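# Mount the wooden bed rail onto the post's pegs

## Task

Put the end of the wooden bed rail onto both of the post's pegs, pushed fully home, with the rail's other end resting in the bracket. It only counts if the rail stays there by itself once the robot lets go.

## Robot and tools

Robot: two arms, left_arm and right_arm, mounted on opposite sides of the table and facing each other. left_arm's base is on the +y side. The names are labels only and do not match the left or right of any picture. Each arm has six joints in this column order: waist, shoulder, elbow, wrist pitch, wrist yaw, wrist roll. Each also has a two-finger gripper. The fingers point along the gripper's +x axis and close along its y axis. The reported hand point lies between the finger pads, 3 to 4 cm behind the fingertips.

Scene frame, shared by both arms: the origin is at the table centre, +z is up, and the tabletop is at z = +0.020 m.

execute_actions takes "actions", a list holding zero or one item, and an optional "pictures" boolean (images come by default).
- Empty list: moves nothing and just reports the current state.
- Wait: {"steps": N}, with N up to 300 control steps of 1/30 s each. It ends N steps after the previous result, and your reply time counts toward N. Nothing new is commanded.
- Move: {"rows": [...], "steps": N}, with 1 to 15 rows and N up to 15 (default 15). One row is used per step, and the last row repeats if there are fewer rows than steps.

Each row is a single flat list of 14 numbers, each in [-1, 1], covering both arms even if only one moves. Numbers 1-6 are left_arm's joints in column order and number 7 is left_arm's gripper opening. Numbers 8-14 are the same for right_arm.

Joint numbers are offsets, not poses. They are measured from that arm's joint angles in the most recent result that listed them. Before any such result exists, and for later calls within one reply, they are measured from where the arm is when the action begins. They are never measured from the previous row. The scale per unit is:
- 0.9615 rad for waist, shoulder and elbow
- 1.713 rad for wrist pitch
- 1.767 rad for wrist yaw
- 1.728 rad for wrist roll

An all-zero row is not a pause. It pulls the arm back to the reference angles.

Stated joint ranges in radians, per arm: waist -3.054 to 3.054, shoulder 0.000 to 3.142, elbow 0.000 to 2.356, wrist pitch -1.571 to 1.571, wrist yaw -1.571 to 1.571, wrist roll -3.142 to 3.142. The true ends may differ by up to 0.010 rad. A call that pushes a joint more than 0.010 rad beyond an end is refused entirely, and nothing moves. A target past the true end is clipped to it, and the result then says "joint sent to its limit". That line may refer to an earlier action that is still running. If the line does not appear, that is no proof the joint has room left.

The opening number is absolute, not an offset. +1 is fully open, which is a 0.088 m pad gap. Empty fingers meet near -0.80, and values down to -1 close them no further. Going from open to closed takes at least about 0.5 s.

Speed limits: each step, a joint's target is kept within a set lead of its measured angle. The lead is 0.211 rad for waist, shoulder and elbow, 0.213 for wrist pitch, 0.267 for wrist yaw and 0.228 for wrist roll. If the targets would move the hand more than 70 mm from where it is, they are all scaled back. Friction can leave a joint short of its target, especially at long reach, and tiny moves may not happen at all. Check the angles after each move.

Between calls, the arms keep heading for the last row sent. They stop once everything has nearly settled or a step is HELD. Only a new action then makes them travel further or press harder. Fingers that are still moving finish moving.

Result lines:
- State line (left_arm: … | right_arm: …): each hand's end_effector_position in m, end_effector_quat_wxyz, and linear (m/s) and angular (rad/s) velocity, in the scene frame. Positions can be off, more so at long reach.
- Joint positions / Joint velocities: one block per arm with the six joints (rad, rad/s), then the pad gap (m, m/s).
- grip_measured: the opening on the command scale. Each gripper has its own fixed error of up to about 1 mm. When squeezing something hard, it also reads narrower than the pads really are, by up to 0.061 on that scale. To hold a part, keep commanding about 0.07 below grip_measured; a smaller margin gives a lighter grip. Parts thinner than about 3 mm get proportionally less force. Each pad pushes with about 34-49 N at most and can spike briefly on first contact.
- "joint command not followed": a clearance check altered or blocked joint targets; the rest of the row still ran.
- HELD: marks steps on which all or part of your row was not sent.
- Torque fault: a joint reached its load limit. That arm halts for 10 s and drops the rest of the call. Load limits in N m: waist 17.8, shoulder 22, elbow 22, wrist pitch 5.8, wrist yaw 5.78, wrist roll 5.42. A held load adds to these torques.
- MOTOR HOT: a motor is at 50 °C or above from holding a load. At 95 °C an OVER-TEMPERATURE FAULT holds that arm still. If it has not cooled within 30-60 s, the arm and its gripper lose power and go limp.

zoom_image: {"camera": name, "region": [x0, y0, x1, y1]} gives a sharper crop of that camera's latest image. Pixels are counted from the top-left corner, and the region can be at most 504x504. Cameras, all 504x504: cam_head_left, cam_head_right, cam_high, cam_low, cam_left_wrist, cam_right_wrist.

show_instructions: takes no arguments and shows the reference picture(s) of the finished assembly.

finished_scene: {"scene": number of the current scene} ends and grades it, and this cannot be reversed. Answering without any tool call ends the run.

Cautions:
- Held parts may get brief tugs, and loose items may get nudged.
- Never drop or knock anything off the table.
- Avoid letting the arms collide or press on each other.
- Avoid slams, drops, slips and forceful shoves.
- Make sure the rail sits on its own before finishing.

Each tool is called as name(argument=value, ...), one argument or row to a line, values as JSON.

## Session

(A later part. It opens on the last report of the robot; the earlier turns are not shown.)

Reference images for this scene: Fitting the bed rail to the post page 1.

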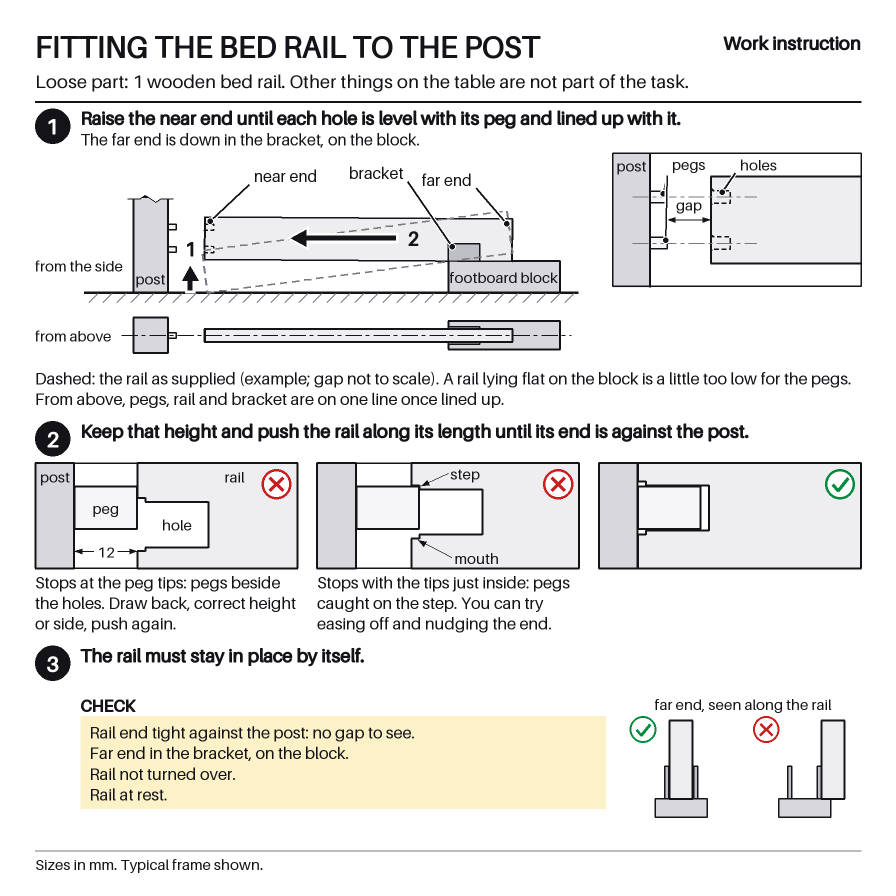

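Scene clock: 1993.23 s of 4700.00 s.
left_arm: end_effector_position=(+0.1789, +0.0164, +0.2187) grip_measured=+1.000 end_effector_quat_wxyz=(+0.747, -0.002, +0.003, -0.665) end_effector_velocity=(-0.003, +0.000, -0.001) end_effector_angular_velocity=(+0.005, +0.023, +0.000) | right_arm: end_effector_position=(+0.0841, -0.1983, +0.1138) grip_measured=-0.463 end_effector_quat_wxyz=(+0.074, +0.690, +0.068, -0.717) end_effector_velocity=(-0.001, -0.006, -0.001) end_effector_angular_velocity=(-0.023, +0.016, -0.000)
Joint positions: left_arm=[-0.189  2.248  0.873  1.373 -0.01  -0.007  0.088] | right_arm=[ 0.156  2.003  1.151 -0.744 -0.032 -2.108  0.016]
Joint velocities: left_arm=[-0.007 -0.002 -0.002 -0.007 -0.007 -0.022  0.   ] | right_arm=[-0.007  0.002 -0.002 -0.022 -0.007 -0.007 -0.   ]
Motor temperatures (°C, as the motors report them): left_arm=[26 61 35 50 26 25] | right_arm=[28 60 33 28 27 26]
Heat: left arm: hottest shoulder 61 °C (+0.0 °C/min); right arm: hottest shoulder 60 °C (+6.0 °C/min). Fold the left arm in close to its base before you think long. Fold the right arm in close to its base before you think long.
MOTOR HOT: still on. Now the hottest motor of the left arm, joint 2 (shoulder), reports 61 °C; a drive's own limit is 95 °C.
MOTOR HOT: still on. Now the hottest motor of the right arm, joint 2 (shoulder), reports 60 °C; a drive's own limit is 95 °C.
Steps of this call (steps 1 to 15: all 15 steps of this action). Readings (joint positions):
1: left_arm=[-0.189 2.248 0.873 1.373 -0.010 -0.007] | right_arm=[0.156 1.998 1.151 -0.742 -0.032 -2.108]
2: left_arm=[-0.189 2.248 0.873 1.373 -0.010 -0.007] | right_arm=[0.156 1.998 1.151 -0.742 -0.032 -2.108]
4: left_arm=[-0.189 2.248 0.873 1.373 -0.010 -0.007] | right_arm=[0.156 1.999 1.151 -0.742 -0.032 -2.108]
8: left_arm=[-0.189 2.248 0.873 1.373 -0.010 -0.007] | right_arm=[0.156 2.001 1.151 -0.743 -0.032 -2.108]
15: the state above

execute_actions(
  actions=[
    {"rows":[[-0.13,-1,-0.5,-0.13,0,0,-1, 0,0,0,0,0,0,1],[-0.13,-1,-0.5,-0.13,0,0,-1, 0,0,0,0,0,0,1],[-0.13,-1,-0.5,-0.13,0,0,-1, 0,0,0,0,0,0,1],[-0.13,-1,-0.5,-0.13,0,0,-1, 0,0,0,0,0,0,1],[-0.13,-1,-0.5,-0.13,0,0,-1, 0,0,0,0,0,0,1],[-0.13,-1,-0.5,-0.13,0,0,-1, 0,0,0,0,0,0,1],[-0.13,-1,-0.5,-0.13,0,0,-1, 0,0,0,0,0,0,1],[-0.13,-1,-0.5,-0.13,0,0,-1, 0,0,0,0,0,0,1],[-0.13,-1,-0.5,-0.13,0,0,-1, 0,0,0,0,0,0,1],[-0.13,-1,-0.5,-0.13,0,0,-1, 0,-0.2,0,-0.1,0,0,1]],"steps":15},
  ],
  pictures=false,
)

execute_actions(
  actions=[
    {"steps":30},
  ],
  pictures=false,
)

Scene clock: 2004.27 s of 4700.00 s.
left_arm: end_effector_position=(+0.1172, +0.1483, +0.3650) grip_measured=-0.729 end_effector_quat_wxyz=(+0.700, -0.060, -0.054, -0.710) end_effector_velocity=(+0.008, +0.201, +0.580) end_effector_angular_velocity=(-1.628, +0.045, +0.023) | right_arm: end_effector_position=(+0.0796, -0.2113, +0.1683) grip_measured=+0.990 end_effector_quat_wxyz=(+0.063, +0.695, +0.078, -0.712) end_effector_velocity=(-0.000, -0.001, +0.165) end_effector_angular_velocity=(+0.272, -0.103, +0.024)
Joint positions: left_arm=[-0.315  1.403  0.41   1.154 -0.007 -0.007  0.003] | right_arm=[ 0.156  1.828  1.155 -0.889 -0.032 -2.108  0.088]
Joint velocities: left_arm=[ 0.002 -1.639 -0.002 -0.007 -0.022 -0.007 -0.175] | right_arm=[ 0.002 -0.491  0.085 -0.286  0.007 -0.022  0.016]
Motor temperatures (°C, as the motors report them): left_arm=[26 61 35 50 26 25] | right_arm=[28 56 33 28 27 26]
Heat: left arm: hottest shoulder 61 °C (+0.0 °C/min); right arm: hottest shoulder 56 °C (+0.0 °C/min). Fold the left arm in close to its base before you think long. Fold the right arm in close to its base before you think long.
MOTOR HOT: still on. Now the hottest motor of the left arm, joint 2 (shoulder), reports 61 °C; a drive's own limit is 95 °C.
MOTOR HOT: still on. Now the hottest motor of the right arm, joint 2 (shoulder), reports 56 °C; a drive's own limit is 95 °C.
Steps of this call (steps 1 to 15: the robot went on to your last target; steps 16 to 90: nothing new was sent; then 7.53 s passed at rest; steps 91 to 105: all 15 steps of this action). Readings (joint positions):
91: left_arm=[-0.199 2.212 0.838 1.315 -0.017 -0.007] | right_arm=[0.157 2.003 1.151 -0.744 -0.032 -2.108]
92: left_arm=[-0.219 2.161 0.781 1.263 -0.018 -0.007] | right_arm=[0.156 2.003 1.151 -0.744 -0.032 -2.108]
94: left_arm=[-0.277 2.048 0.652 1.205 -0.011 -0.007] | right_arm=[0.156 2.003 1.151 -0.744 -0.032 -2.108]
98: left_arm=[-0.320 1.812 0.450 1.159 -0.006 -0.007] | right_arm=[0.156 2.003 1.151 -0.744 -0.032 -2.108]
105: the state above

Scene clock: 2005.27 s of 4700.00 s.
left_arm: end_effector_position=(+0.1175, +0.1640, +0.3989) grip_measured=-0.786 end_effector_quat_wxyz=(+0.696, -0.095, -0.088, -0.706) end_effector_velocity=(+0.002, +0.000, -0.002) end_effector_angular_velocity=(+0.007, +0.009, +0.008) | right_arm: end_effector_position=(+0.0784, -0.2148, +0.1732) grip_measured=+1.000 end_effector_quat_wxyz=(+0.066, +0.694, +0.076, -0.713) end_effector_velocity=(-0.004, +0.002, +0.000) end_effector_angular_velocity=(+0.015, +0.018, +0.024)
Joint positions: left_arm=[-0.315  1.296  0.403  1.152 -0.007 -0.007  0.   ] | right_arm=[ 0.156  1.812  1.156 -0.913 -0.032 -2.108  0.088]
Joint velocities: left_arm=[ 0.002 -0.002 -0.002 -0.007 -0.007 -0.007 -0.   ] | right_arm=[ 0.002 -0.002 -0.002  0.007 -0.022 -0.022  0.   ]
Motor temperatures (°C, as the motors report them): left_arm=[26 61 35 50 26 25] | right_arm=[28 56 33 28 27 26]
Heat: left arm: hottest shoulder 61 °C (+0.0 °C/min); right arm: hottest shoulder 56 °C (+0.0 °C/min). Fold the left arm in close to its base before you think long. Fold the right arm in close to its base before you think long.
MOTOR HOT: still on. Now the hottest motor of the left arm, joint 2 (shoulder), reports 61 °C; a drive's own limit is 95 °C.
MOTOR HOT: still on. Now the hottest motor of the right arm, joint 2 (shoulder), reports 56 °C; a drive's own limit is 95 °C.
Steps of this call (steps 1 to 30: the robot went on to your last target). Readings (joint positions):
1: left_arm=[-0.315 1.358 0.410 1.159 -0.007 -0.007] | right_arm=[0.156 1.816 1.156 -0.897 -0.032 -2.108]
2: left_arm=[-0.315 1.326 0.410 1.161 -0.007 -0.007] | right_arm=[0.156 1.812 1.156 -0.904 -0.032 -2.108]
4: left_arm=[-0.315 1.298 0.410 1.160 -0.007 -0.007] | right_arm=[0.156 1.812 1.156 -0.909 -0.032 -2.108]
8: left_arm=[-0.315 1.296 0.404 1.152 -0.007 -0.007] | right_arm=[0.156 1.812 1.156 -0.912 -0.032 -2.108]
30: the state above
All arms were judged still, so your last target was given up. Only a new action makes them travel on or press farther. Fingers that are still opening or closing keep moving.

execute_actions(
  actions=[
    {"rows":[[0,0,0,0,0,0,-1, 0.58,-0.116,-0.225,0.06,0.01,0.312,1]],"steps":15},
  ],
  pictures=false,
)

execute_actions(
  actions=[
    {"steps":25},
  ],
  pictures=false,
)

Scene clock: 2008.47 s of 4700.00 s.
left_arm: end_effector_position=(+0.1175, +0.1640, +0.3989) grip_measured=-0.786 end_effector_quat_wxyz=(+0.696, -0.095, -0.088, -0.706) end_effector_velocity=(+0.002, +0.001, +0.006) end_effector_angular_velocity=(-0.027, +0.010, +0.008) | right_arm: end_effector_position=(-0.0823, -0.2443, +0.1545) grip_measured=+1.000 end_effector_quat_wxyz=(+0.080, +0.697, +0.077, -0.709) end_effector_velocity=(+0.002, -0.005, -0.002) end_effector_angular_velocity=(-0.016, -0.011, -0.063)
Joint positions: left_arm=[-0.315  1.296  0.403  1.152 -0.007 -0.007  0.   ] | right_arm=[ 0.708  1.713  0.953 -0.813 -0.017 -1.579  0.088]
Joint velocities: left_arm=[ 0.002 -0.002  0.002  0.022 -0.007 -0.007  0.   ] | right_arm=[ 0.002 -0.002 -0.012 -0.007  0.007  0.066  0.   ]
Motor temperatures (°C, as the motors report them): left_arm=[26 60 35 50 26 25] | right_arm=[28 56 33 28 27 26]
Heat: left arm: hottest shoulder 60 °C (-1.0 °C/min); right arm: hottest shoulder 56 °C (-1.0 °C/min). Fold the left arm in close to its base before you think long. Fold the right arm in close to its base before you think long.
MOTOR HOT: still on. Now the hottest motor of the left arm, joint 2 (shoulder), reports 60 °C; a drive's own limit is 95 °C.
MOTOR HOT: still on. Now the hottest motor of the right arm, joint 2 (shoulder), reports 56 °C; a drive's own limit is 95 °C.
Steps of this call (steps 1 to 81: nothing new was sent; steps 82 to 96: all 15 steps of this action). Readings (joint positions):
82: left_arm=[-0.315 1.296 0.403 1.152 -0.007 -0.007] | right_arm=[0.176 1.793 1.118 -0.868 -0.016 -2.051]
83: left_arm=[-0.315 1.296 0.403 1.152 -0.007 -0.007] | right_arm=[0.221 1.769 1.074 -0.854 -0.014 -1.985]
85: left_arm=[-0.315 1.296 0.403 1.152 -0.007 -0.007] | right_arm=[0.349 1.735 1.004 -0.846 -0.014 -1.850]
89: left_arm=[-0.315 1.296 0.403 1.152 -0.007 -0.007] | right_arm=[0.606 1.725 0.962 -0.817 -0.016 -1.642]
96: the state above

Scene clock: 2009.30 s of 4700.00 s.
left_arm: end_effector_position=(+0.1175, +0.1640, +0.3989) grip_measured=-0.786 end_effector_quat_wxyz=(+0.696, -0.095, -0.088, -0.706) end_effector_velocity=(+0.002, +0.002, +0.001) end_effector_angular_velocity=(-0.007, +0.013, +0.017) | right_arm: end_effector_position=(-0.0829, -0.2448, +0.1542) grip_measured=+1.000 end_effector_quat_wxyz=(+0.080, +0.697, +0.076, -0.709) end_effector_velocity=(+0.001, -0.004, -0.002) end_effector_angular_velocity=(-0.018, +0.004, +0.020)
Joint positions: left_arm=[-0.315  1.296  0.403  1.152 -0.007 -0.007  0.   ] | right_arm=[ 0.711  1.713  0.951 -0.813 -0.017 -1.574  0.088]
Joint velocities: left_arm=[-0.002 -0.007 -0.007  0.007 -0.022 -0.007 -0.   ] | right_arm=[-0.002  0.002 -0.007 -0.007 -0.007 -0.022  0.   ]
Motor temperatures (°C, as the motors report them): left_arm=[26 60 35 50 26 25] | right_arm=[28 55 33 28 27 26]
Heat: left arm: hottest shoulder 60 °C (-1.0 °C/min); right arm: hottest shoulder 55 °C (-2.0 °C/min). Fold the left arm in close to its base before you think long. Fold the right arm in close to its base before you think long.
MOTOR HOT: still on. Now the hottest motor of the left arm, joint 2 (shoulder), reports 60 °C; a drive's own limit is 95 °C.
MOTOR HOT: still on. Now the hottest motor of the right arm, joint 2 (shoulder), reports 55 °C; a drive's own limit is 95 °C.
Steps of this call (steps 1 to 15: the robot went on to your last target; steps 16 to 25: nothing new was sent). Readings (joint positions):
1: left_arm=[-0.315 1.296 0.403 1.152 -0.007 -0.007] | right_arm=[0.708 1.713 0.952 -0.813 -0.017 -1.577]
2: left_arm=[-0.315 1.296 0.403 1.152 -0.007 -0.007] | right_arm=[0.708 1.713 0.952 -0.813 -0.017 -1.576]
4: left_arm=[-0.315 1.296 0.403 1.152 -0.007 -0.007] | right_arm=[0.709 1.713 0.951 -0.813 -0.017 -1.575]
8: left_arm=[-0.315 1.296 0.403 1.152 -0.007 -0.007] | right_arm=[0.711 1.713 0.951 -0.813 -0.017 -1.574]
25: the state above
All arms were judged still, so your last target was given up. Only a new action makes them travel on or press farther. Fingers that are still opening or closing keep moving.

Target sh 1.854, el 0.922, pitch −0.625.

execute_actions(
  actions=[
    {"rows":[[0,0,0,0,0,0,-1, 0,0.158,-0.035,0.11,0,0,1]],"steps":15},
  ],
  pictures=false,
)

execute_actions(
  actions=[
    {"steps":20},
  ],
)

Scene clock: 2012.23 s of 4700.00 s.
left_arm: end_effector_position=(+0.1175, +0.1640, +0.3989) grip_measured=-0.786 end_effector_quat_wxyz=(+0.696, -0.095, -0.088, -0.706) end_effector_velocity=(+0.000, +0.000, -0.002) end_effector_angular_velocity=(+0.008, +0.023, -0.001) | right_arm: end_effector_position=(-0.0863, -0.2294, +0.1116) grip_measured=+1.000 end_effector_quat_wxyz=(+0.074, +0.696, +0.082, -0.709) end_effector_velocity=(-0.001, +0.001, +0.000) end_effector_angular_velocity=(+0.006, +0.009, +0.005)
Joint positions: left_arm=[-0.315  1.296  0.403  1.152 -0.007 -0.007  0.   ] | right_arm=[ 0.711  1.853  0.923 -0.627 -0.017 -1.574  0.088]
Joint velocities: left_arm=[-0.002 -0.002 -0.002 -0.007 -0.007 -0.022  0.   ] | right_arm=[-0.002 -0.002 -0.002  0.007 -0.007 -0.007  0.   ]
Motor temperatures (°C, as the motors report them): left_arm=[26 59 35 49 26 25] | right_arm=[28 55 33 28 27 26]
Heat: left arm: hottest shoulder 59 °C (-2.0 °C/min); right arm: hottest shoulder 55 °C (-2.0 °C/min). Fold the left arm in close to its base before you think long. Fold the right arm in close to its base before you think long.
MOTOR HOT: still on. Now the hottest motor of the left arm, joint 2 (shoulder), reports 59 °C; a drive's own limit is 95 °C.
MOTOR HOT: still on. Now the hottest motor of the right arm, joint 2 (shoulder), reports 55 °C; a drive's own limit is 95 °C.
Steps of this call (steps 1 to 73: nothing new was sent; steps 74 to 88: all 15 steps of this action). Readings (joint positions):
74: left_arm=[-0.315 1.296 0.403 1.152 -0.007 -0.007] | right_arm=[0.711 1.734 0.945 -0.773 -0.017 -1.574]
75: left_arm=[-0.315 1.296 0.403 1.152 -0.007 -0.007] | right_arm=[0.711 1.761 0.944 -0.712 -0.017 -1.574]
77: left_arm=[-0.315 1.296 0.403 1.152 -0.007 -0.007] | right_arm=[0.711 1.818 0.941 -0.665 -0.017 -1.574]
81: left_arm=[-0.315 1.296 0.403 1.152 -0.007 -0.007] | right_arm=[0.711 1.853 0.923 -0.638 -0.017 -1.574]
88: the state above

Scene clock: 2012.90 s of 4700.00 s.
left_arm: end_effector_position=(+0.1175, +0.1640, +0.3989) grip_measured=-0.786 end_effector_quat_wxyz=(+0.696, -0.095, -0.088, -0.706) end_effector_velocity=(-0.002, +0.001, -0.004) end_effector_angular_velocity=(+0.012, +0.009, -0.002) | right_arm: end_effector_position=(-0.0863, -0.2294, +0.1116) grip_measured=+1.000 end_effector_quat_wxyz=(+0.074, +0.696, +0.082, -0.709) end_effector_velocity=(+0.000, -0.002, +0.000) end_effector_angular_velocity=(-0.009, +0.006, +0.005)
Joint positions: left_arm=[-0.315  1.296  0.403  1.152 -0.007 -0.007  0.   ] | right_arm=[ 0.711  1.853  0.923 -0.627 -0.017 -1.574  0.088]
Joint velocities: left_arm=[-0.007 -0.002 -0.007 -0.007 -0.007 -0.007 -0.   ] | right_arm=[-0.002 -0.002 -0.002 -0.007 -0.007 -0.007  0.   ]
Motor temperatures (°C, as the motors report them): left_arm=[26 59 35 49 26 25] | right_arm=[28 55 33 28 27 26]
Heat: left arm: hottest shoulder 59 °C (-2.0 °C/min); right arm: hottest shoulder 55 °C (-2.0 °C/min). Fold the left arm in close to its base before you think long. Fold the right arm in close to its base before you think long.
MOTOR HOT: still on. Now the hottest motor of the left arm, joint 2 (shoulder), reports 59 °C; a drive's own limit is 95 °C.
MOTOR HOT: still on. Now the hottest motor of the right arm, joint 2 (shoulder), reports 55 °C; a drive's own limit is 95 °C.
Steps of this call (steps 1 to 15: the robot went on to your last target; steps 16 to 20: nothing new was sent). Readings (joint positions):
1: left_arm=[-0.315 1.296 0.403 1.152 -0.007 -0.007] | right_arm=[0.711 1.853 0.923 -0.627 -0.017 -1.574]
2: left_arm=[-0.315 1.296 0.403 1.152 -0.007 -0.007] | right_arm=[0.711 1.853 0.923 -0.627 -0.017 -1.574]
4: left_arm=[-0.315 1.296 0.403 1.152 -0.007 -0.007] | right_arm=[0.711 1.853 0.923 -0.627 -0.017 -1.574]
8: left_arm=[-0.315 1.296 0.403 1.152 -0.007 -0.007] | right_arm=[0.711 1.853 0.923 -0.627 -0.017 -1.574]
20: the state above
All arms were judged still, so your last target was given up. Only a new action makes them travel on or press farther. Fingers that are still opening or closing keep moving.

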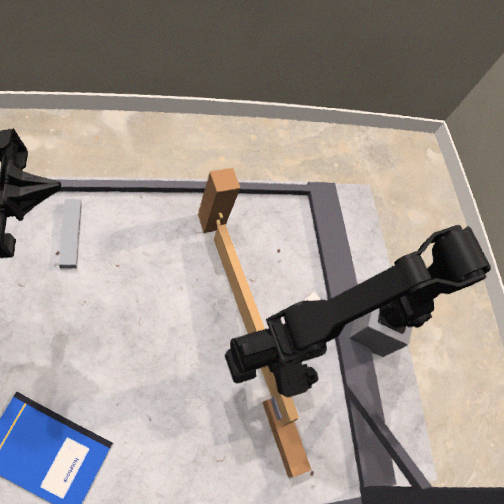

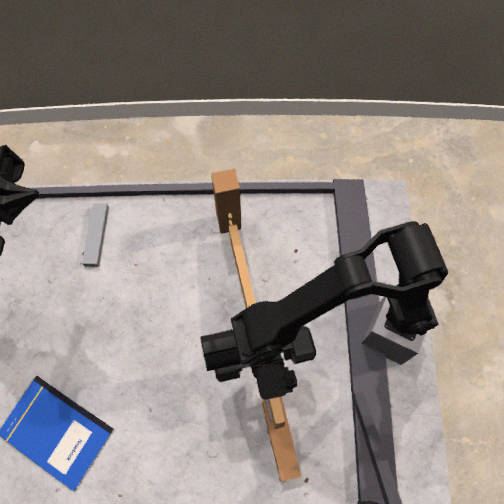

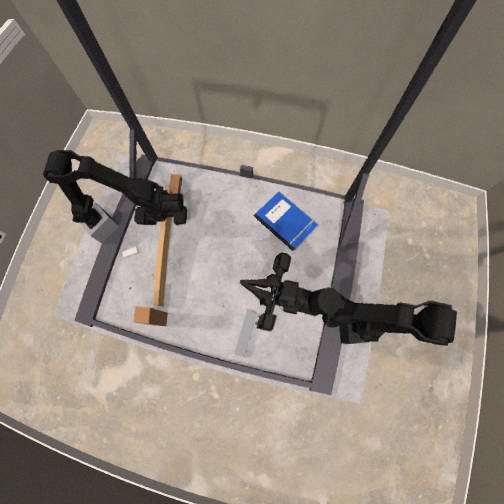

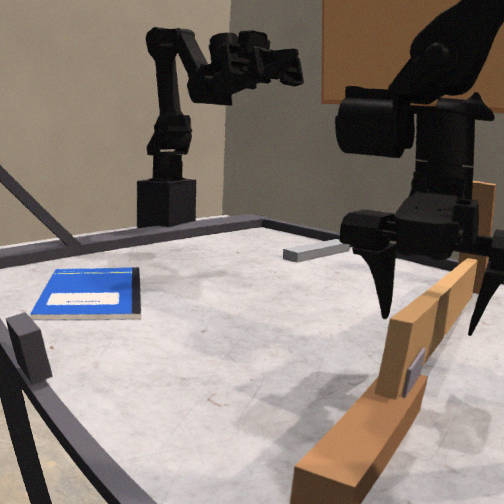

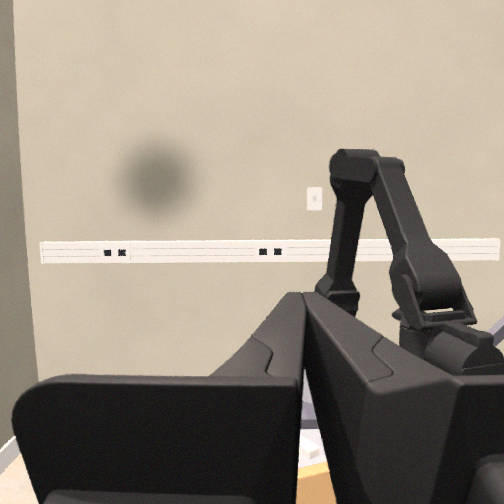

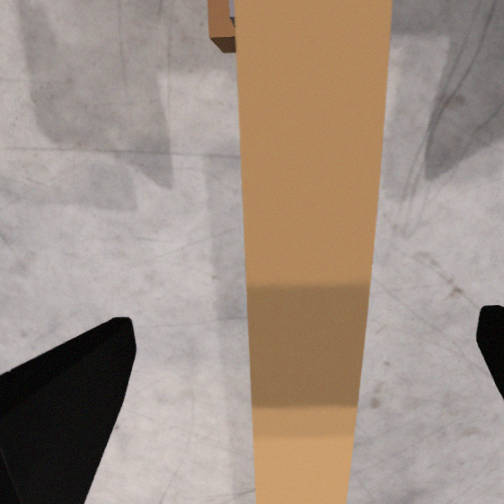

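execute_actions(
  actions=[
    {"rows":[[0.133,0.99,0.49,0.129,0,0,1, 0,-0.12,0.1,-0.03,0,0,1]],"steps":15},
  ],
  pictures=false,
)

execute_actions(
  actions=[
    {"steps":30},
  ],
  pictures=false,
)

Scene clock: 2017.10 s of 4700.00 s.
left_arm: end_effector_position=(+0.1772, +0.0233, +0.3112) grip_measured=+0.914 end_effector_quat_wxyz=(+0.742, -0.063, -0.065, -0.664) end_effector_velocity=(+0.010, -0.097, -0.622) end_effector_angular_velocity=(+1.274, +0.141, +0.003) | right_arm: end_effector_position=(-0.0935, -0.1971, +0.1637) grip_measured=+1.000 end_effector_quat_wxyz=(+0.020, +0.688, +0.136, -0.713) end_effector_velocity=(-0.001, +0.001, +0.002) end_effector_angular_velocity=(+0.012, +0.006, +0.020)
Joint positions: left_arm=[-0.191  2.047  0.86   1.368 -0.007 -0.007  0.084] | right_arm=[ 0.711  1.743  1.015 -0.677 -0.017 -1.574  0.088]
Joint velocities: left_arm=[-0.002  1.311  0.037 -0.007 -0.007 -0.007  0.093] | right_arm=[-0.002 -0.007 -0.002  0.007 -0.007 -0.022  0.   ]
Motor temperatures (°C, as the motors report them): left_arm=[26 58 35 49 26 25] | right_arm=[28 54 33 28 26 26]
Heat: left arm: hottest shoulder 58 °C (-3.0 °C/min); right arm: hottest shoulder 54 °C (-4.1 °C/min). Fold the left arm in close to its base before you think long. Fold the right arm in close to its base before you think long.
MOTOR HOT: still on. Now the hottest motor of the left arm, joint 2 (shoulder), reports 58 °C; a drive's own limit is 95 °C.
MOTOR HOT: still on. Now the hottest motor of the right arm, joint 2 (shoulder), reports 54 °C; a drive's own limit is 95 °C.
Steps of this call (steps 1 to 90: nothing new was sent; then 0.70 s passed at rest; steps 91 to 105: all 15 steps of this action). Readings (joint positions):
91: left_arm=[-0.300 1.332 0.429 1.202 0.003 -0.007] | right_arm=[0.711 1.842 0.935 -0.643 -0.017 -1.574]
92: left_arm=[-0.270 1.390 0.480 1.257 0.002 -0.007] | right_arm=[0.711 1.828 0.947 -0.658 -0.017 -1.574]
94: left_arm=[-0.220 1.511 0.615 1.319 -0.007 -0.007] | right_arm=[0.711 1.787 0.978 -0.662 -0.017 -1.574]
98: left_arm=[-0.191 1.731 0.827 1.367 -0.007 -0.007] | right_arm=[0.711 1.744 1.015 -0.669 -0.017 -1.574]
105: the state above

Scene clock: 2018.10 s of 4700.00 s.
left_arm: end_effector_position=(+0.1780, +0.0169, +0.2252) grip_measured=+1.000 end_effector_quat_wxyz=(+0.745, -0.006, -0.001, -0.667) end_effector_velocity=(+0.002, -0.000, +0.000) end_effector_angular_velocity=(+0.003, -0.007, +0.020) | right_arm: end_effector_position=(-0.0935, -0.1971, +0.1637) grip_measured=+1.000 end_effector_quat_wxyz=(+0.020, +0.688, +0.136, -0.713) end_effector_velocity=(+0.001, -0.004, -0.001) end_effector_angular_velocity=(-0.013, +0.003, +0.006)
Joint positions: left_arm=[-0.19   2.232  0.869  1.373 -0.007 -0.007  0.088] | right_arm=[ 0.711  1.743  1.015 -0.677 -0.017 -1.574  0.088]
Joint velocities: left_arm=[-0.002 -0.002  0.002 -0.007 -0.022  0.007  0.   ] | right_arm=[-0.002 -0.002 -0.007 -0.007 -0.007 -0.007  0.   ]
Motor temperatures (°C, as the motors report them): left_arm=[26 58 35 49 26 25] | right_arm=[28 54 33 28 26 26]
Heat: left arm: hottest shoulder 58 °C (-3.0 °C/min); right arm: hottest shoulder 54 °C (-5.1 °C/min). Fold the left arm in close to its base before you think long. Fold the right arm in close to its base before you think long.
MOTOR HOT: still on. Now the hottest motor of the left arm, joint 2 (shoulder), reports 58 °C; a drive's own limit is 95 °C.
MOTOR HOT: still on. Now the hottest motor of the right arm, joint 2 (shoulder), reports 54 °C; a drive's own limit is 95 °C.
Steps of this call (steps 1 to 30: the robot went on to your last target). Readings (joint positions):
1: left_arm=[-0.191 2.091 0.862 1.368 -0.007 -0.007] | right_arm=[0.711 1.743 1.015 -0.677 -0.017 -1.574]
2: left_arm=[-0.191 2.133 0.863 1.368 -0.007 -0.007] | right_arm=[0.711 1.743 1.015 -0.677 -0.017 -1.574]
4: left_arm=[-0.191 2.196 0.864 1.366 -0.007 -0.007] | right_arm=[0.711 1.743 1.015 -0.677 -0.017 -1.574]
8: left_arm=[-0.190 2.232 0.864 1.367 -0.007 -0.007] | right_arm=[0.711 1.743 1.015 -0.677 -0.017 -1.574]
30: the state above
All arms were judged still, so your last target was given up. Only a new action makes them travel on or press farther. Fingers that are still opening or closing keep moving.

execute_actions(
  actions=[
    {"rows":[[0,0.02,0,0,0,0,1, -0.588,0.05,0.04,0,-0.037,-0.322,1]],"steps":15},
  ],
  pictures=false,
)

execute_actions(
  actions=[
    {"steps":25},
  ],
  pictures=false,
)

Scene clock: 2020.50 s of 4700.00 s.
left_arm: end_effector_position=(+0.1780, +0.0169, +0.2252) grip_measured=+1.000 end_effector_quat_wxyz=(+0.745, -0.006, -0.001, -0.667) end_effector_velocity=(-0.000, -0.001, +0.000) end_effector_angular_velocity=(+0.002, +0.008, +0.005) | right_arm: end_effector_position=(+0.0806, -0.1967, +0.1613) grip_measured=+1.000 end_effector_quat_wxyz=(+0.010, +0.700, +0.138, -0.700) end_effector_velocity=(-0.005, -0.001, +0.000) end_effector_angular_velocity=(+0.007, +0.022, +0.083)
Joint positions: left_arm=[-0.19   2.232  0.869  1.373 -0.007 -0.007  0.088] | right_arm=[ 0.147  1.777  1.046 -0.675 -0.079 -2.12   0.088]
Joint velocities: left_arm=[-0.002 -0.002  0.002 -0.007 -0.007 -0.007  0.   ] | right_arm=[-0.002 -0.002 -0.002 -0.007 -0.037 -0.081  0.   ]
Motor temperatures (°C, as the motors report them): left_arm=[26 57 35 49 26 25] | right_arm=[28 53 33 28 26 26]
Heat: left arm: hottest shoulder 57 °C (-4.0 °C/min); right arm: hottest shoulder 53 °C (-5.0 °C/min). Fold the left arm in close to its base before you think long. Fold the right arm in close to its base before you think long.
MOTOR HOT: still on. Now the hottest motor of the left arm, joint 2 (shoulder), reports 57 °C; a drive's own limit is 95 °C.
MOTOR HOT: still on. Now the hottest motor of the right arm, joint 2 (shoulder), reports 53 °C; a drive's own limit is 95 °C.
Steps of this call (steps 1 to 57: nothing new was sent; steps 58 to 72: all 15 steps of this action). Readings (joint positions):
58: left_arm=[-0.190 2.232 0.869 1.373 -0.007 -0.007] | right_arm=[0.687 1.749 1.020 -0.679 -0.048 -1.637]
59: left_arm=[-0.190 2.232 0.869 1.373 -0.007 -0.007] | right_arm=[0.639 1.756 1.027 -0.679 -0.060 -1.707]
61: left_arm=[-0.190 2.232 0.869 1.373 -0.007 -0.007] | right_arm=[0.515 1.769 1.039 -0.675 -0.066 -1.842]
65: left_arm=[-0.190 2.232 0.869 1.373 -0.007 -0.007] | right_arm=[0.259 1.777 1.046 -0.675 -0.074 -2.054]
72: the state above

Scene clock: 2021.33 s of 4700.00 s.
left_arm: end_effector_position=(+0.1780, +0.0169, +0.2252) grip_measured=+1.000 end_effector_quat_wxyz=(+0.745, -0.006, -0.001, -0.667) end_effector_velocity=(+0.000, +0.000, -0.001) end_effector_angular_velocity=(+0.006, +0.008, -0.005) | right_arm: end_effector_position=(+0.0805, -0.1967, +0.1613) grip_measured=+1.000 end_effector_quat_wxyz=(+0.011, +0.700, +0.140, -0.700) end_effector_velocity=(-0.002, +0.002, +0.002) end_effector_angular_velocity=(+0.019, +0.015, +0.008)
Joint positions: left_arm=[-0.19   2.232  0.869  1.373 -0.007 -0.007  0.088] | right_arm=[ 0.147  1.777  1.046 -0.675 -0.079 -2.126  0.088]
Joint velocities: left_arm=[ 0.002 -0.002 -0.002 -0.007  0.007 -0.007  0.   ] | right_arm=[-0.002 -0.007 -0.002  0.007 -0.022 -0.007  0.   ]
Motor temperatures (°C, as the motors report them): left_arm=[26 57 35 49 26 25] | right_arm=[28 53 33 28 26 26]
Heat: left arm: hottest shoulder 57 °C (-4.0 °C/min); right arm: hottest shoulder 53 °C (-5.1 °C/min). Fold the left arm in close to its base before you think long. Fold the right arm in close to its base before you think long.
MOTOR HOT: still on. Now the hottest motor of the left arm, joint 2 (shoulder), reports 57 °C; a drive's own limit is 95 °C.
MOTOR HOT: still on. Now the hottest motor of the right arm, joint 2 (shoulder), reports 53 °C; a drive's own limit is 95 °C.
Steps of this call (steps 1 to 15: the robot went on to your last target; steps 16 to 25: nothing new was sent). Readings (joint positions):
1: left_arm=[-0.190 2.232 0.869 1.373 -0.007 -0.007] | right_arm=[0.147 1.777 1.046 -0.675 -0.079 -2.122]
2: left_arm=[-0.190 2.232 0.869 1.373 -0.007 -0.007] | right_arm=[0.147 1.777 1.046 -0.675 -0.079 -2.123]
4: left_arm=[-0.190 2.232 0.869 1.373 -0.007 -0.007] | right_arm=[0.147 1.777 1.046 -0.675 -0.079 -2.124]
8: left_arm=[-0.190 2.232 0.869 1.373 -0.007 -0.007] | right_arm=[0.147 1.777 1.046 -0.675 -0.079 -2.125]
25: the state above
All arms were judged still, so your last target was given up. Only a new action makes them travel on or press farther. Fingers that are still opening or closing keep moving.

execute_actions(
  actions=[
    {"rows":[[0,0,0,0,0,0,1, 0,0.266,0.037,0.04,0,0,1]],"steps":15},
  ],
  pictures=false,
)

execute_actions(
  actions=[
    {"steps":15},
  ],
)

Scene clock: 2024.43 s of 4700.00 s.
left_arm: end_effector_position=(+0.1780, +0.0169, +0.2252) grip_measured=+1.000 end_effector_quat_wxyz=(+0.745, -0.006, -0.001, -0.667) end_effector_velocity=(-0.000, +0.000, -0.004) end_effector_angular_velocity=(+0.019, +0.024, +0.005) | right_arm: end_effector_position=(+0.0802, -0.1973, +0.0929) grip_measured=+1.000 end_effector_quat_wxyz=(+0.056, +0.680, +0.091, -0.725) end_effector_velocity=(-0.002, +0.000, +0.001) end_effector_angular_velocity=(+0.001, +0.007, +0.010)
Joint positions: left_arm=[-0.19   2.232  0.869  1.373 -0.007 -0.007  0.088] | right_arm=[ 0.147  2.024  1.078 -0.608 -0.08  -2.126  0.088]
Joint velocities: left_arm=[-0.002 -0.002 -0.002 -0.022 -0.007 -0.022  0.   ] | right_arm=[ 0.002 -0.002  0.002 -0.007 -0.007 -0.007  0.   ]
Motor temperatures (°C, as the motors report them): left_arm=[26 57 35 49 26 25] | right_arm=[28 52 33 28 26 26]
Heat: left arm: hottest shoulder 57 °C (-4.0 °C/min); right arm: hottest shoulder 52 °C (-7.0 °C/min). Fold the left arm in close to its base before you think long. Fold the right arm in close to its base before you think long.
MOTOR HOT: still on. Now the hottest motor of the left arm, joint 2 (shoulder), reports 57 °C; a drive's own limit is 95 °C.
MOTOR HOT: still on. Now the hottest motor of the right arm, joint 2 (shoulder), reports 52 °C; a drive's own limit is 95 °C.
Steps of this call (steps 1 to 78: nothing new was sent; steps 79 to 93: all 15 steps of this action). Readings (joint positions):
79: left_arm=[-0.190 2.232 0.869 1.373 -0.007 -0.007] | right_arm=[0.147 1.811 1.053 -0.671 -0.080 -2.126]
80: left_arm=[-0.190 2.232 0.869 1.373 -0.007 -0.007] | right_arm=[0.147 1.853 1.069 -0.640 -0.080 -2.126]
82: left_arm=[-0.190 2.232 0.869 1.373 -0.007 -0.007] | right_arm=[0.147 1.950 1.086 -0.612 -0.080 -2.126]
86: left_arm=[-0.190 2.232 0.869 1.373 -0.007 -0.007] | right_arm=[0.147 2.024 1.077 -0.617 -0.080 -2.126]
93: the state above

Scene clock: 2024.93 s of 4700.00 s.
left_arm: end_effector_position=(+0.1780, +0.0169, +0.2252) grip_measured=+1.000 end_effector_quat_wxyz=(+0.745, -0.006, -0.001, -0.667) end_effector_velocity=(-0.000, +0.000, -0.004) end_effector_angular_velocity=(+0.021, +0.010, +0.005) | right_arm: end_effector_position=(+0.0802, -0.1973, +0.0929) grip_measured=+1.000 end_effector_quat_wxyz=(+0.056, +0.680, +0.091, -0.725) end_effector_velocity=(-0.000, -0.006, +0.000) end_effector_angular_velocity=(-0.023, +0.000, +0.005)
Joint positions: left_arm=[-0.19   2.232  0.869  1.373 -0.007 -0.007  0.088] | right_arm=[ 0.147  2.024  1.078 -0.608 -0.08  -2.126  0.088]
Joint velocities: left_arm=[-0.002 -0.002 -0.002 -0.022 -0.007 -0.007  0.   ] | right_arm=[-0.002 -0.002 -0.002 -0.022  0.007 -0.007  0.   ]
Motor temperatures (°C, as the motors report them): left_arm=[26 57 35 49 26 25] | right_arm=[28 52 33 28 26 26]
Heat: left arm: hottest shoulder 57 °C (-4.0 °C/min); right arm: hottest shoulder 52 °C (-7.1 °C/min). Fold the left arm in close to its base before you think long. Fold the right arm in close to its base before you think long.
MOTOR HOT: still on. Now the hottest motor of the left arm, joint 2 (shoulder), reports 57 °C; a drive's own limit is 95 °C.
MOTOR HOT: still on. Now the hottest motor of the right arm, joint 2 (shoulder), reports 52 °C; a drive's own limit is 95 °C.
Steps of this call (steps 1 to 15: the robot went on to your last target). Readings (joint positions):
1: left_arm=[-0.190 2.232 0.869 1.373 -0.007 -0.007] | right_arm=[0.147 2.024 1.078 -0.608 -0.080 -2.126]
2: left_arm=[-0.190 2.232 0.869 1.373 -0.007 -0.007] | right_arm=[0.147 2.024 1.078 -0.608 -0.080 -2.126]
4: left_arm=[-0.190 2.232 0.869 1.373 -0.007 -0.007] | right_arm=[0.147 2.024 1.078 -0.608 -0.080 -2.126]
8: left_arm=[-0.190 2.232 0.869 1.373 -0.007 -0.007] | right_arm=[0.147 2.024 1.078 -0.608 -0.080 -2.126]
15: the state above
All arms were judged still, so your last target was given up. Only a new action makes them travel on or press farther. Fingers that are still opening or closing keep moving.

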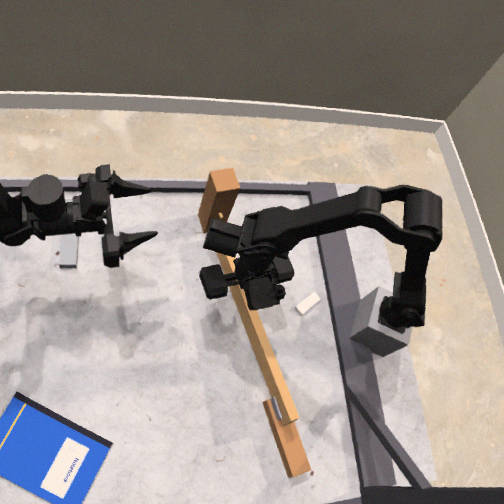

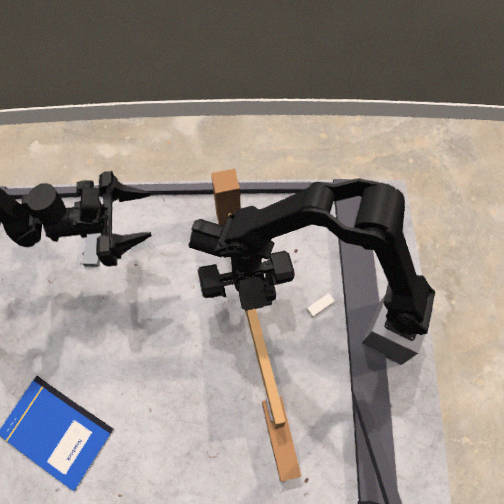

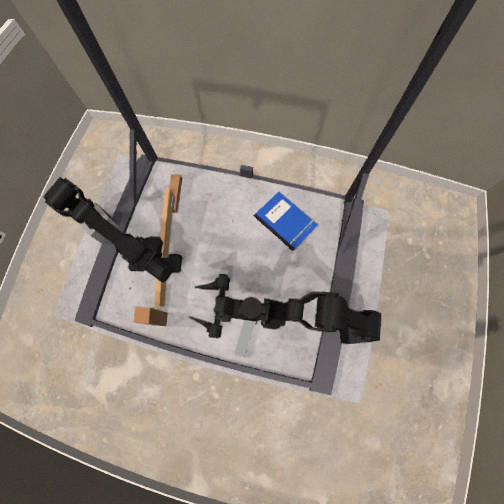

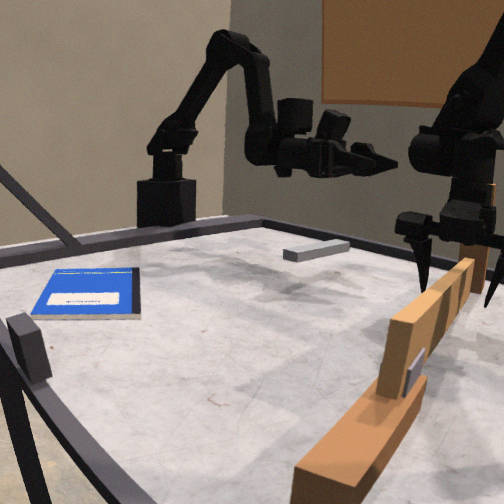

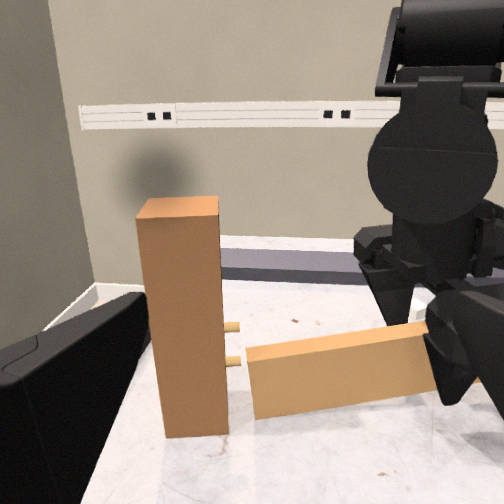

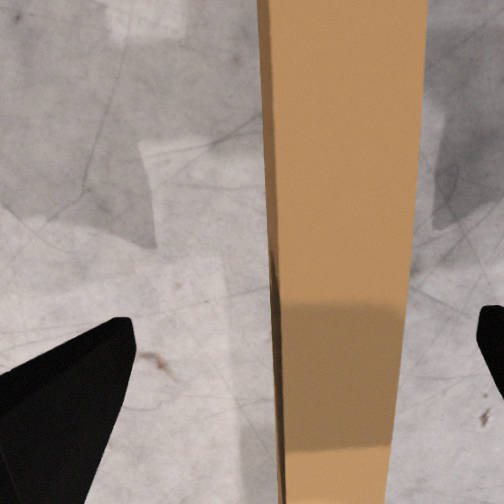

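execute_actions(
  actions=[
    {"rows":[[0,0,0,0,0,0,1, 0,0,0,0,0,0,-0.9]],"steps":15},
  ],
  pictures=false,
)

execute_actions(
  actions=[
    {"rows":[[0,0,0,0,0,0,1, 0,0,0,0,0,0,-0.9],[0,0,0,0,0,0,1, 0,0,0,0,0,0,-0.9],[0,0,0,0,0,0,1, 0,0,0,0,0,0,-0.9],[0,0,0,0,0,0,1, 0.02,0,0,0,0,0.005,-0.9],[0,0,0,0,0,0,1, 0.03,-0.02,0.02,-0.02,0.015,0.01,-0.9],[0,0,0,0,0,0,1, 0.04,-0.04,0.035,-0.035,0.025,0.012,-0.9],[0,0,0,0,0,0,1, 0.04,-0.06,0.05,-0.05,0.035,0.012,-0.9],[0,0,0,0,0,0,1, 0.04,-0.078,0.07,-0.068,0.042,0.012,-0.9]],"steps":15},
  ],
  pictures=false,
)

execute_actions(
  actions=[
    {"steps":20},
  ],
)

zoom_image(
  camera="cam_left_wrist",
  region=[170,260,330,420],
)

zoom_image(
  camera="cam_high",
  region=[130,280,190,340],
)

Scene clock: 2031.80 s of 4700.00 s.
left_arm: end_effector_position=(+0.1780, +0.0169, +0.2252) grip_measured=+1.000 end_effector_quat_wxyz=(+0.745, -0.006, -0.001, -0.667) end_effector_velocity=(+0.000, +0.000, -0.002) end_effector_angular_velocity=(+0.016, +0.009, -0.005) | right_arm: end_effector_position=(+0.0800, -0.1974, +0.0929) grip_measured=-0.441 end_effector_quat_wxyz=(+0.056, +0.680, +0.092, -0.726) end_effector_velocity=(-0.001, -0.003, -0.001) end_effector_angular_velocity=(-0.008, +0.011, +0.005)
Joint positions: left_arm=[-0.19   2.232  0.869  1.373 -0.007 -0.007  0.088] | right_arm=[ 0.147  2.024  1.078 -0.608 -0.08  -2.126  0.017]
Joint velocities: left_arm=[ 0.002 -0.007 -0.002 -0.022  0.007 -0.007  0.   ] | right_arm=[-0.002  0.002 -0.002 -0.007 -0.007 -0.007 -0.047]
Motor temperatures (°C, as the motors report them): left_arm=[26 58 35 49 26 25] | right_arm=[28 52 33 28 26 26]
Heat: left arm: hottest shoulder 58 °C (-3.0 °C/min); right arm: hottest shoulder 52 °C (-7.1 °C/min). Fold the left arm in close to its base before you think long. Fold the right arm in close to its base before you think long.
MOTOR HOT: still on. Now the hottest motor of the left arm, joint 2 (shoulder), reports 58 °C; a drive's own limit is 95 °C.
MOTOR HOT: still on. Now the hottest motor of the right arm, joint 2 (shoulder), reports 52 °C; a drive's own limit is 95 °C.
Steps of this call (steps 1 to 90: nothing new was sent; then 3.37 s passed at rest; steps 91 to 105: all 15 steps of this action). Readings (joint positions):
91: left_arm=[-0.190 2.232 0.869 1.373 -0.007 -0.007] | right_arm=[0.147 2.024 1.078 -0.608 -0.080 -2.126]
92: left_arm=[-0.190 2.232 0.869 1.373 -0.007 -0.007] | right_arm=[0.147 2.024 1.078 -0.608 -0.080 -2.126]
94: left_arm=[-0.190 2.232 0.869 1.373 -0.007 -0.007] | right_arm=[0.147 2.024 1.078 -0.608 -0.080 -2.126]
98: left_arm=[-0.190 2.232 0.869 1.373 -0.007 -0.007] | right_arm=[0.147 2.024 1.078 -0.608 -0.080 -2.126]
105: the state above

Scene clock: 2032.30 s of 4700.00 s.
left_arm: end_effector_position=(+0.1780, +0.0169, +0.2252) grip_measured=+1.000 end_effector_quat_wxyz=(+0.745, -0.006, -0.001, -0.667) end_effector_velocity=(-0.000, +0.000, -0.002) end_effector_angular_velocity=(+0.016, +0.009, +0.005) | right_arm: end_effector_position=(+0.0806, -0.1932, +0.1205) grip_measured=-0.463 end_effector_quat_wxyz=(+0.071, +0.704, +0.085, -0.701) end_effector_velocity=(-0.003, -0.017, -0.001) end_effector_angular_velocity=(-0.070, +0.014, +0.005)
Joint positions: left_arm=[-0.19   2.232  0.869  1.373 -0.007 -0.007  0.088] | right_arm=[ 0.183  1.969  1.133 -0.714 -0.005 -2.101  0.016]
Joint velocities: left_arm=[-0.002 -0.007 -0.002 -0.022 -0.007 -0.007  0.   ] | right_arm=[-0.002 -0.002 -0.007 -0.066  0.007 -0.007 -0.   ]
Motor temperatures (°C, as the motors report them): left_arm=[26 58 35 49 26 25] | right_arm=[28 52 33 28 26 26]
Heat: left arm: hottest shoulder 58 °C (-3.0 °C/min); right arm: hottest shoulder 52 °C (-7.0 °C/min). Fold the left arm in close to its base before you think long. Fold the right arm in close to its base before you think long.
MOTOR HOT: still on. Now the hottest motor of the left arm, joint 2 (shoulder), reports 58 °C; a drive's own limit is 95 °C.
MOTOR HOT: still on. Now the hottest motor of the right arm, joint 2 (shoulder), reports 52 °C; a drive's own limit is 95 °C.
Steps of this call (steps 1 to 15: all 15 steps of this action). Readings (joint positions):
1: left_arm=[-0.190 2.232 0.869 1.373 -0.007 -0.007] | right_arm=[0.147 2.024 1.078 -0.608 -0.080 -2.126]
2: left_arm=[-0.190 2.232 0.869 1.373 -0.007 -0.007] | right_arm=[0.147 2.024 1.078 -0.608 -0.080 -2.126]
4: left_arm=[-0.190 2.232 0.869 1.373 -0.007 -0.007] | right_arm=[0.148 2.024 1.078 -0.608 -0.079 -2.126]
8: left_arm=[-0.190 2.232 0.869 1.373 -0.007 -0.007] | right_arm=[0.170 2.011 1.100 -0.669 -0.039 -2.102]
15: the state above

Scene clock: 2032.97 s of 4700.00 s.
left_arm: end_effector_position=(+0.1780, +0.0169, +0.2252) grip_measured=+1.000 end_effector_quat_wxyz=(+0.745, -0.006, -0.001, -0.667) end_effector_velocity=(-0.003, +0.000, -0.001) end_effector_angular_velocity=(+0.006, +0.008, -0.000) | right_arm: end_effector_position=(+0.0805, -0.1943, +0.1205) grip_measured=-0.463 end_effector_quat_wxyz=(+0.072, +0.704, +0.084, -0.702) end_effector_velocity=(-0.001, -0.004, -0.001) end_effector_angular_velocity=(-0.009, +0.011, -0.010)
Joint positions: left_arm=[-0.19   2.232  0.869  1.373 -0.007 -0.007  0.088] | right_arm=[ 0.183  1.969  1.133 -0.719 -0.003 -2.101  0.016]
Joint velocities: left_arm=[-0.007 -0.002 -0.002 -0.007 -0.007 -0.007  0.   ] | right_arm=[-0.002 -0.002 -0.007 -0.007 -0.007  0.007  0.   ]
Motor temperatures (°C, as the motors report them): left_arm=[26 58 35 49 26 25] | right_arm=[28 52 33 28 26 26]
Heat: left arm: hottest shoulder 58 °C (-3.0 °C/min); right arm: hottest shoulder 52 °C (-7.1 °C/min). Fold the left arm in close to its base before you think long. Fold the right arm in close to its base before you think long.
MOTOR HOT: still on. Now the hottest motor of the left arm, joint 2 (shoulder), reports 58 °C; a drive's own limit is 95 °C.
MOTOR HOT: still on. Now the hottest motor of the right arm, joint 2 (shoulder), reports 52 °C; a drive's own limit is 95 °C.
Steps of this call (steps 1 to 15: the robot went on to your last target; steps 16 to 20: nothing new was sent). Readings (joint positions):
1: left_arm=[-0.190 2.232 0.869 1.373 -0.007 -0.007] | right_arm=[0.183 1.969 1.133 -0.716 -0.005 -2.101]
2: left_arm=[-0.190 2.232 0.869 1.373 -0.007 -0.007] | right_arm=[0.183 1.969 1.133 -0.718 -0.005 -2.101]
4: left_arm=[-0.190 2.232 0.869 1.373 -0.007 -0.007] | right_arm=[0.183 1.969 1.133 -0.718 -0.004 -2.101]
8: left_arm=[-0.190 2.232 0.869 1.373 -0.007 -0.007] | right_arm=[0.183 1.969 1.133 -0.718 -0.003 -2.101]
20: the state above
All arms were judged still, so your last target was given up. Only a new action makes them travel on or press farther. Fingers that are still opening or closing keep moving.

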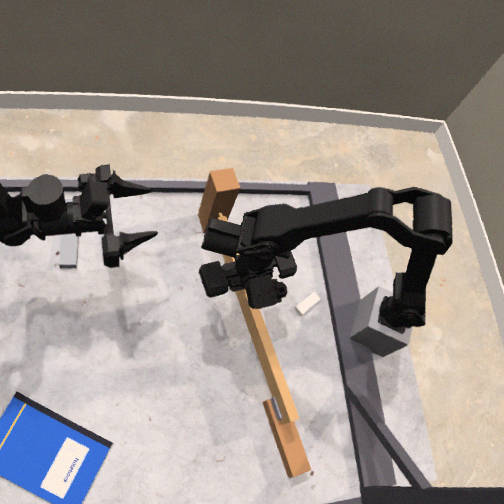

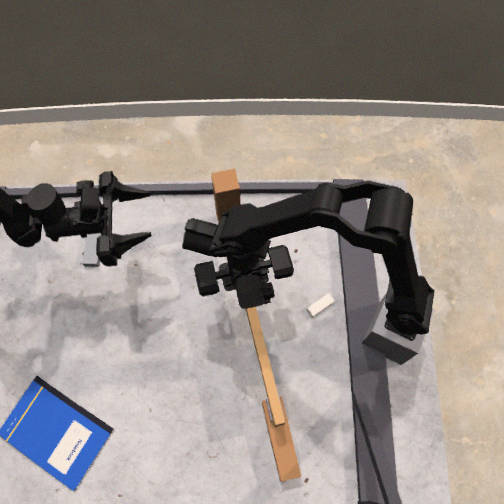

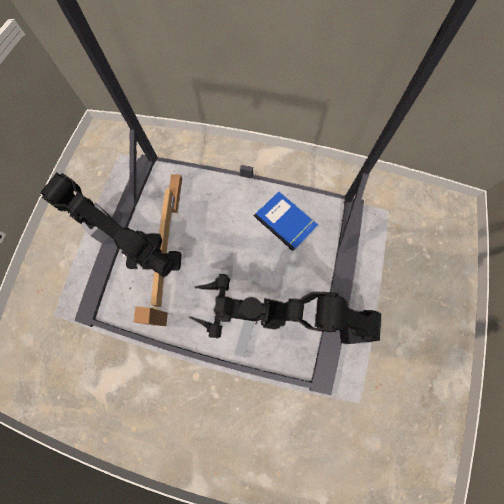

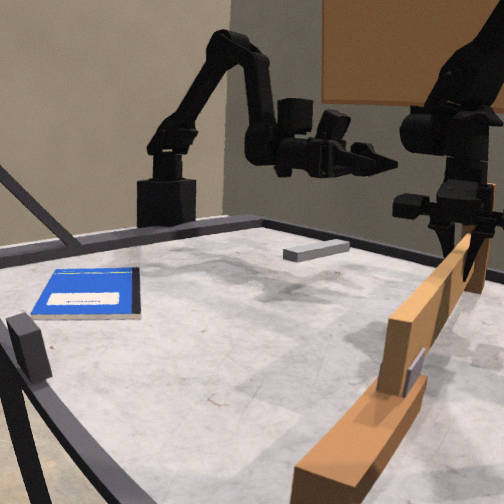

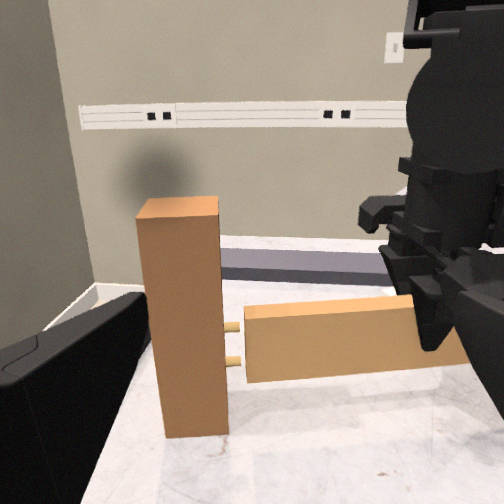

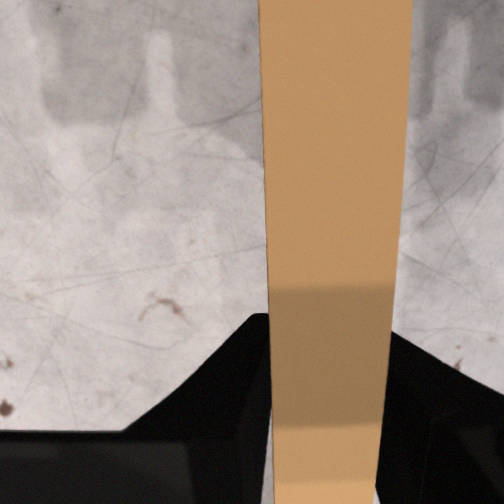

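Region (170, 260, 330, 420) of cam_left_wrist's 504x504 image, scaled by 3.150, with more detail than that image has.

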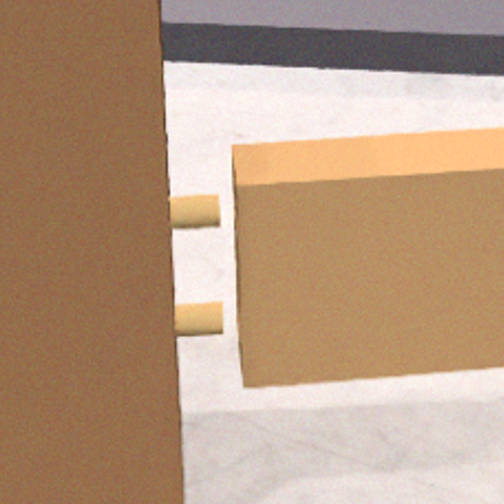

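Region (130, 280, 190, 340) of cam_high's 504x504 image, scaled by 8.400, with more detail than that image has.

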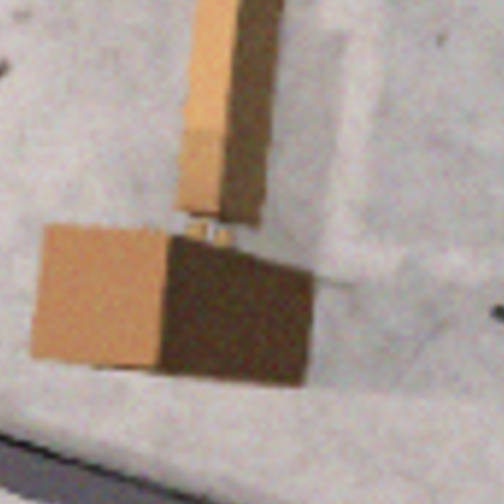

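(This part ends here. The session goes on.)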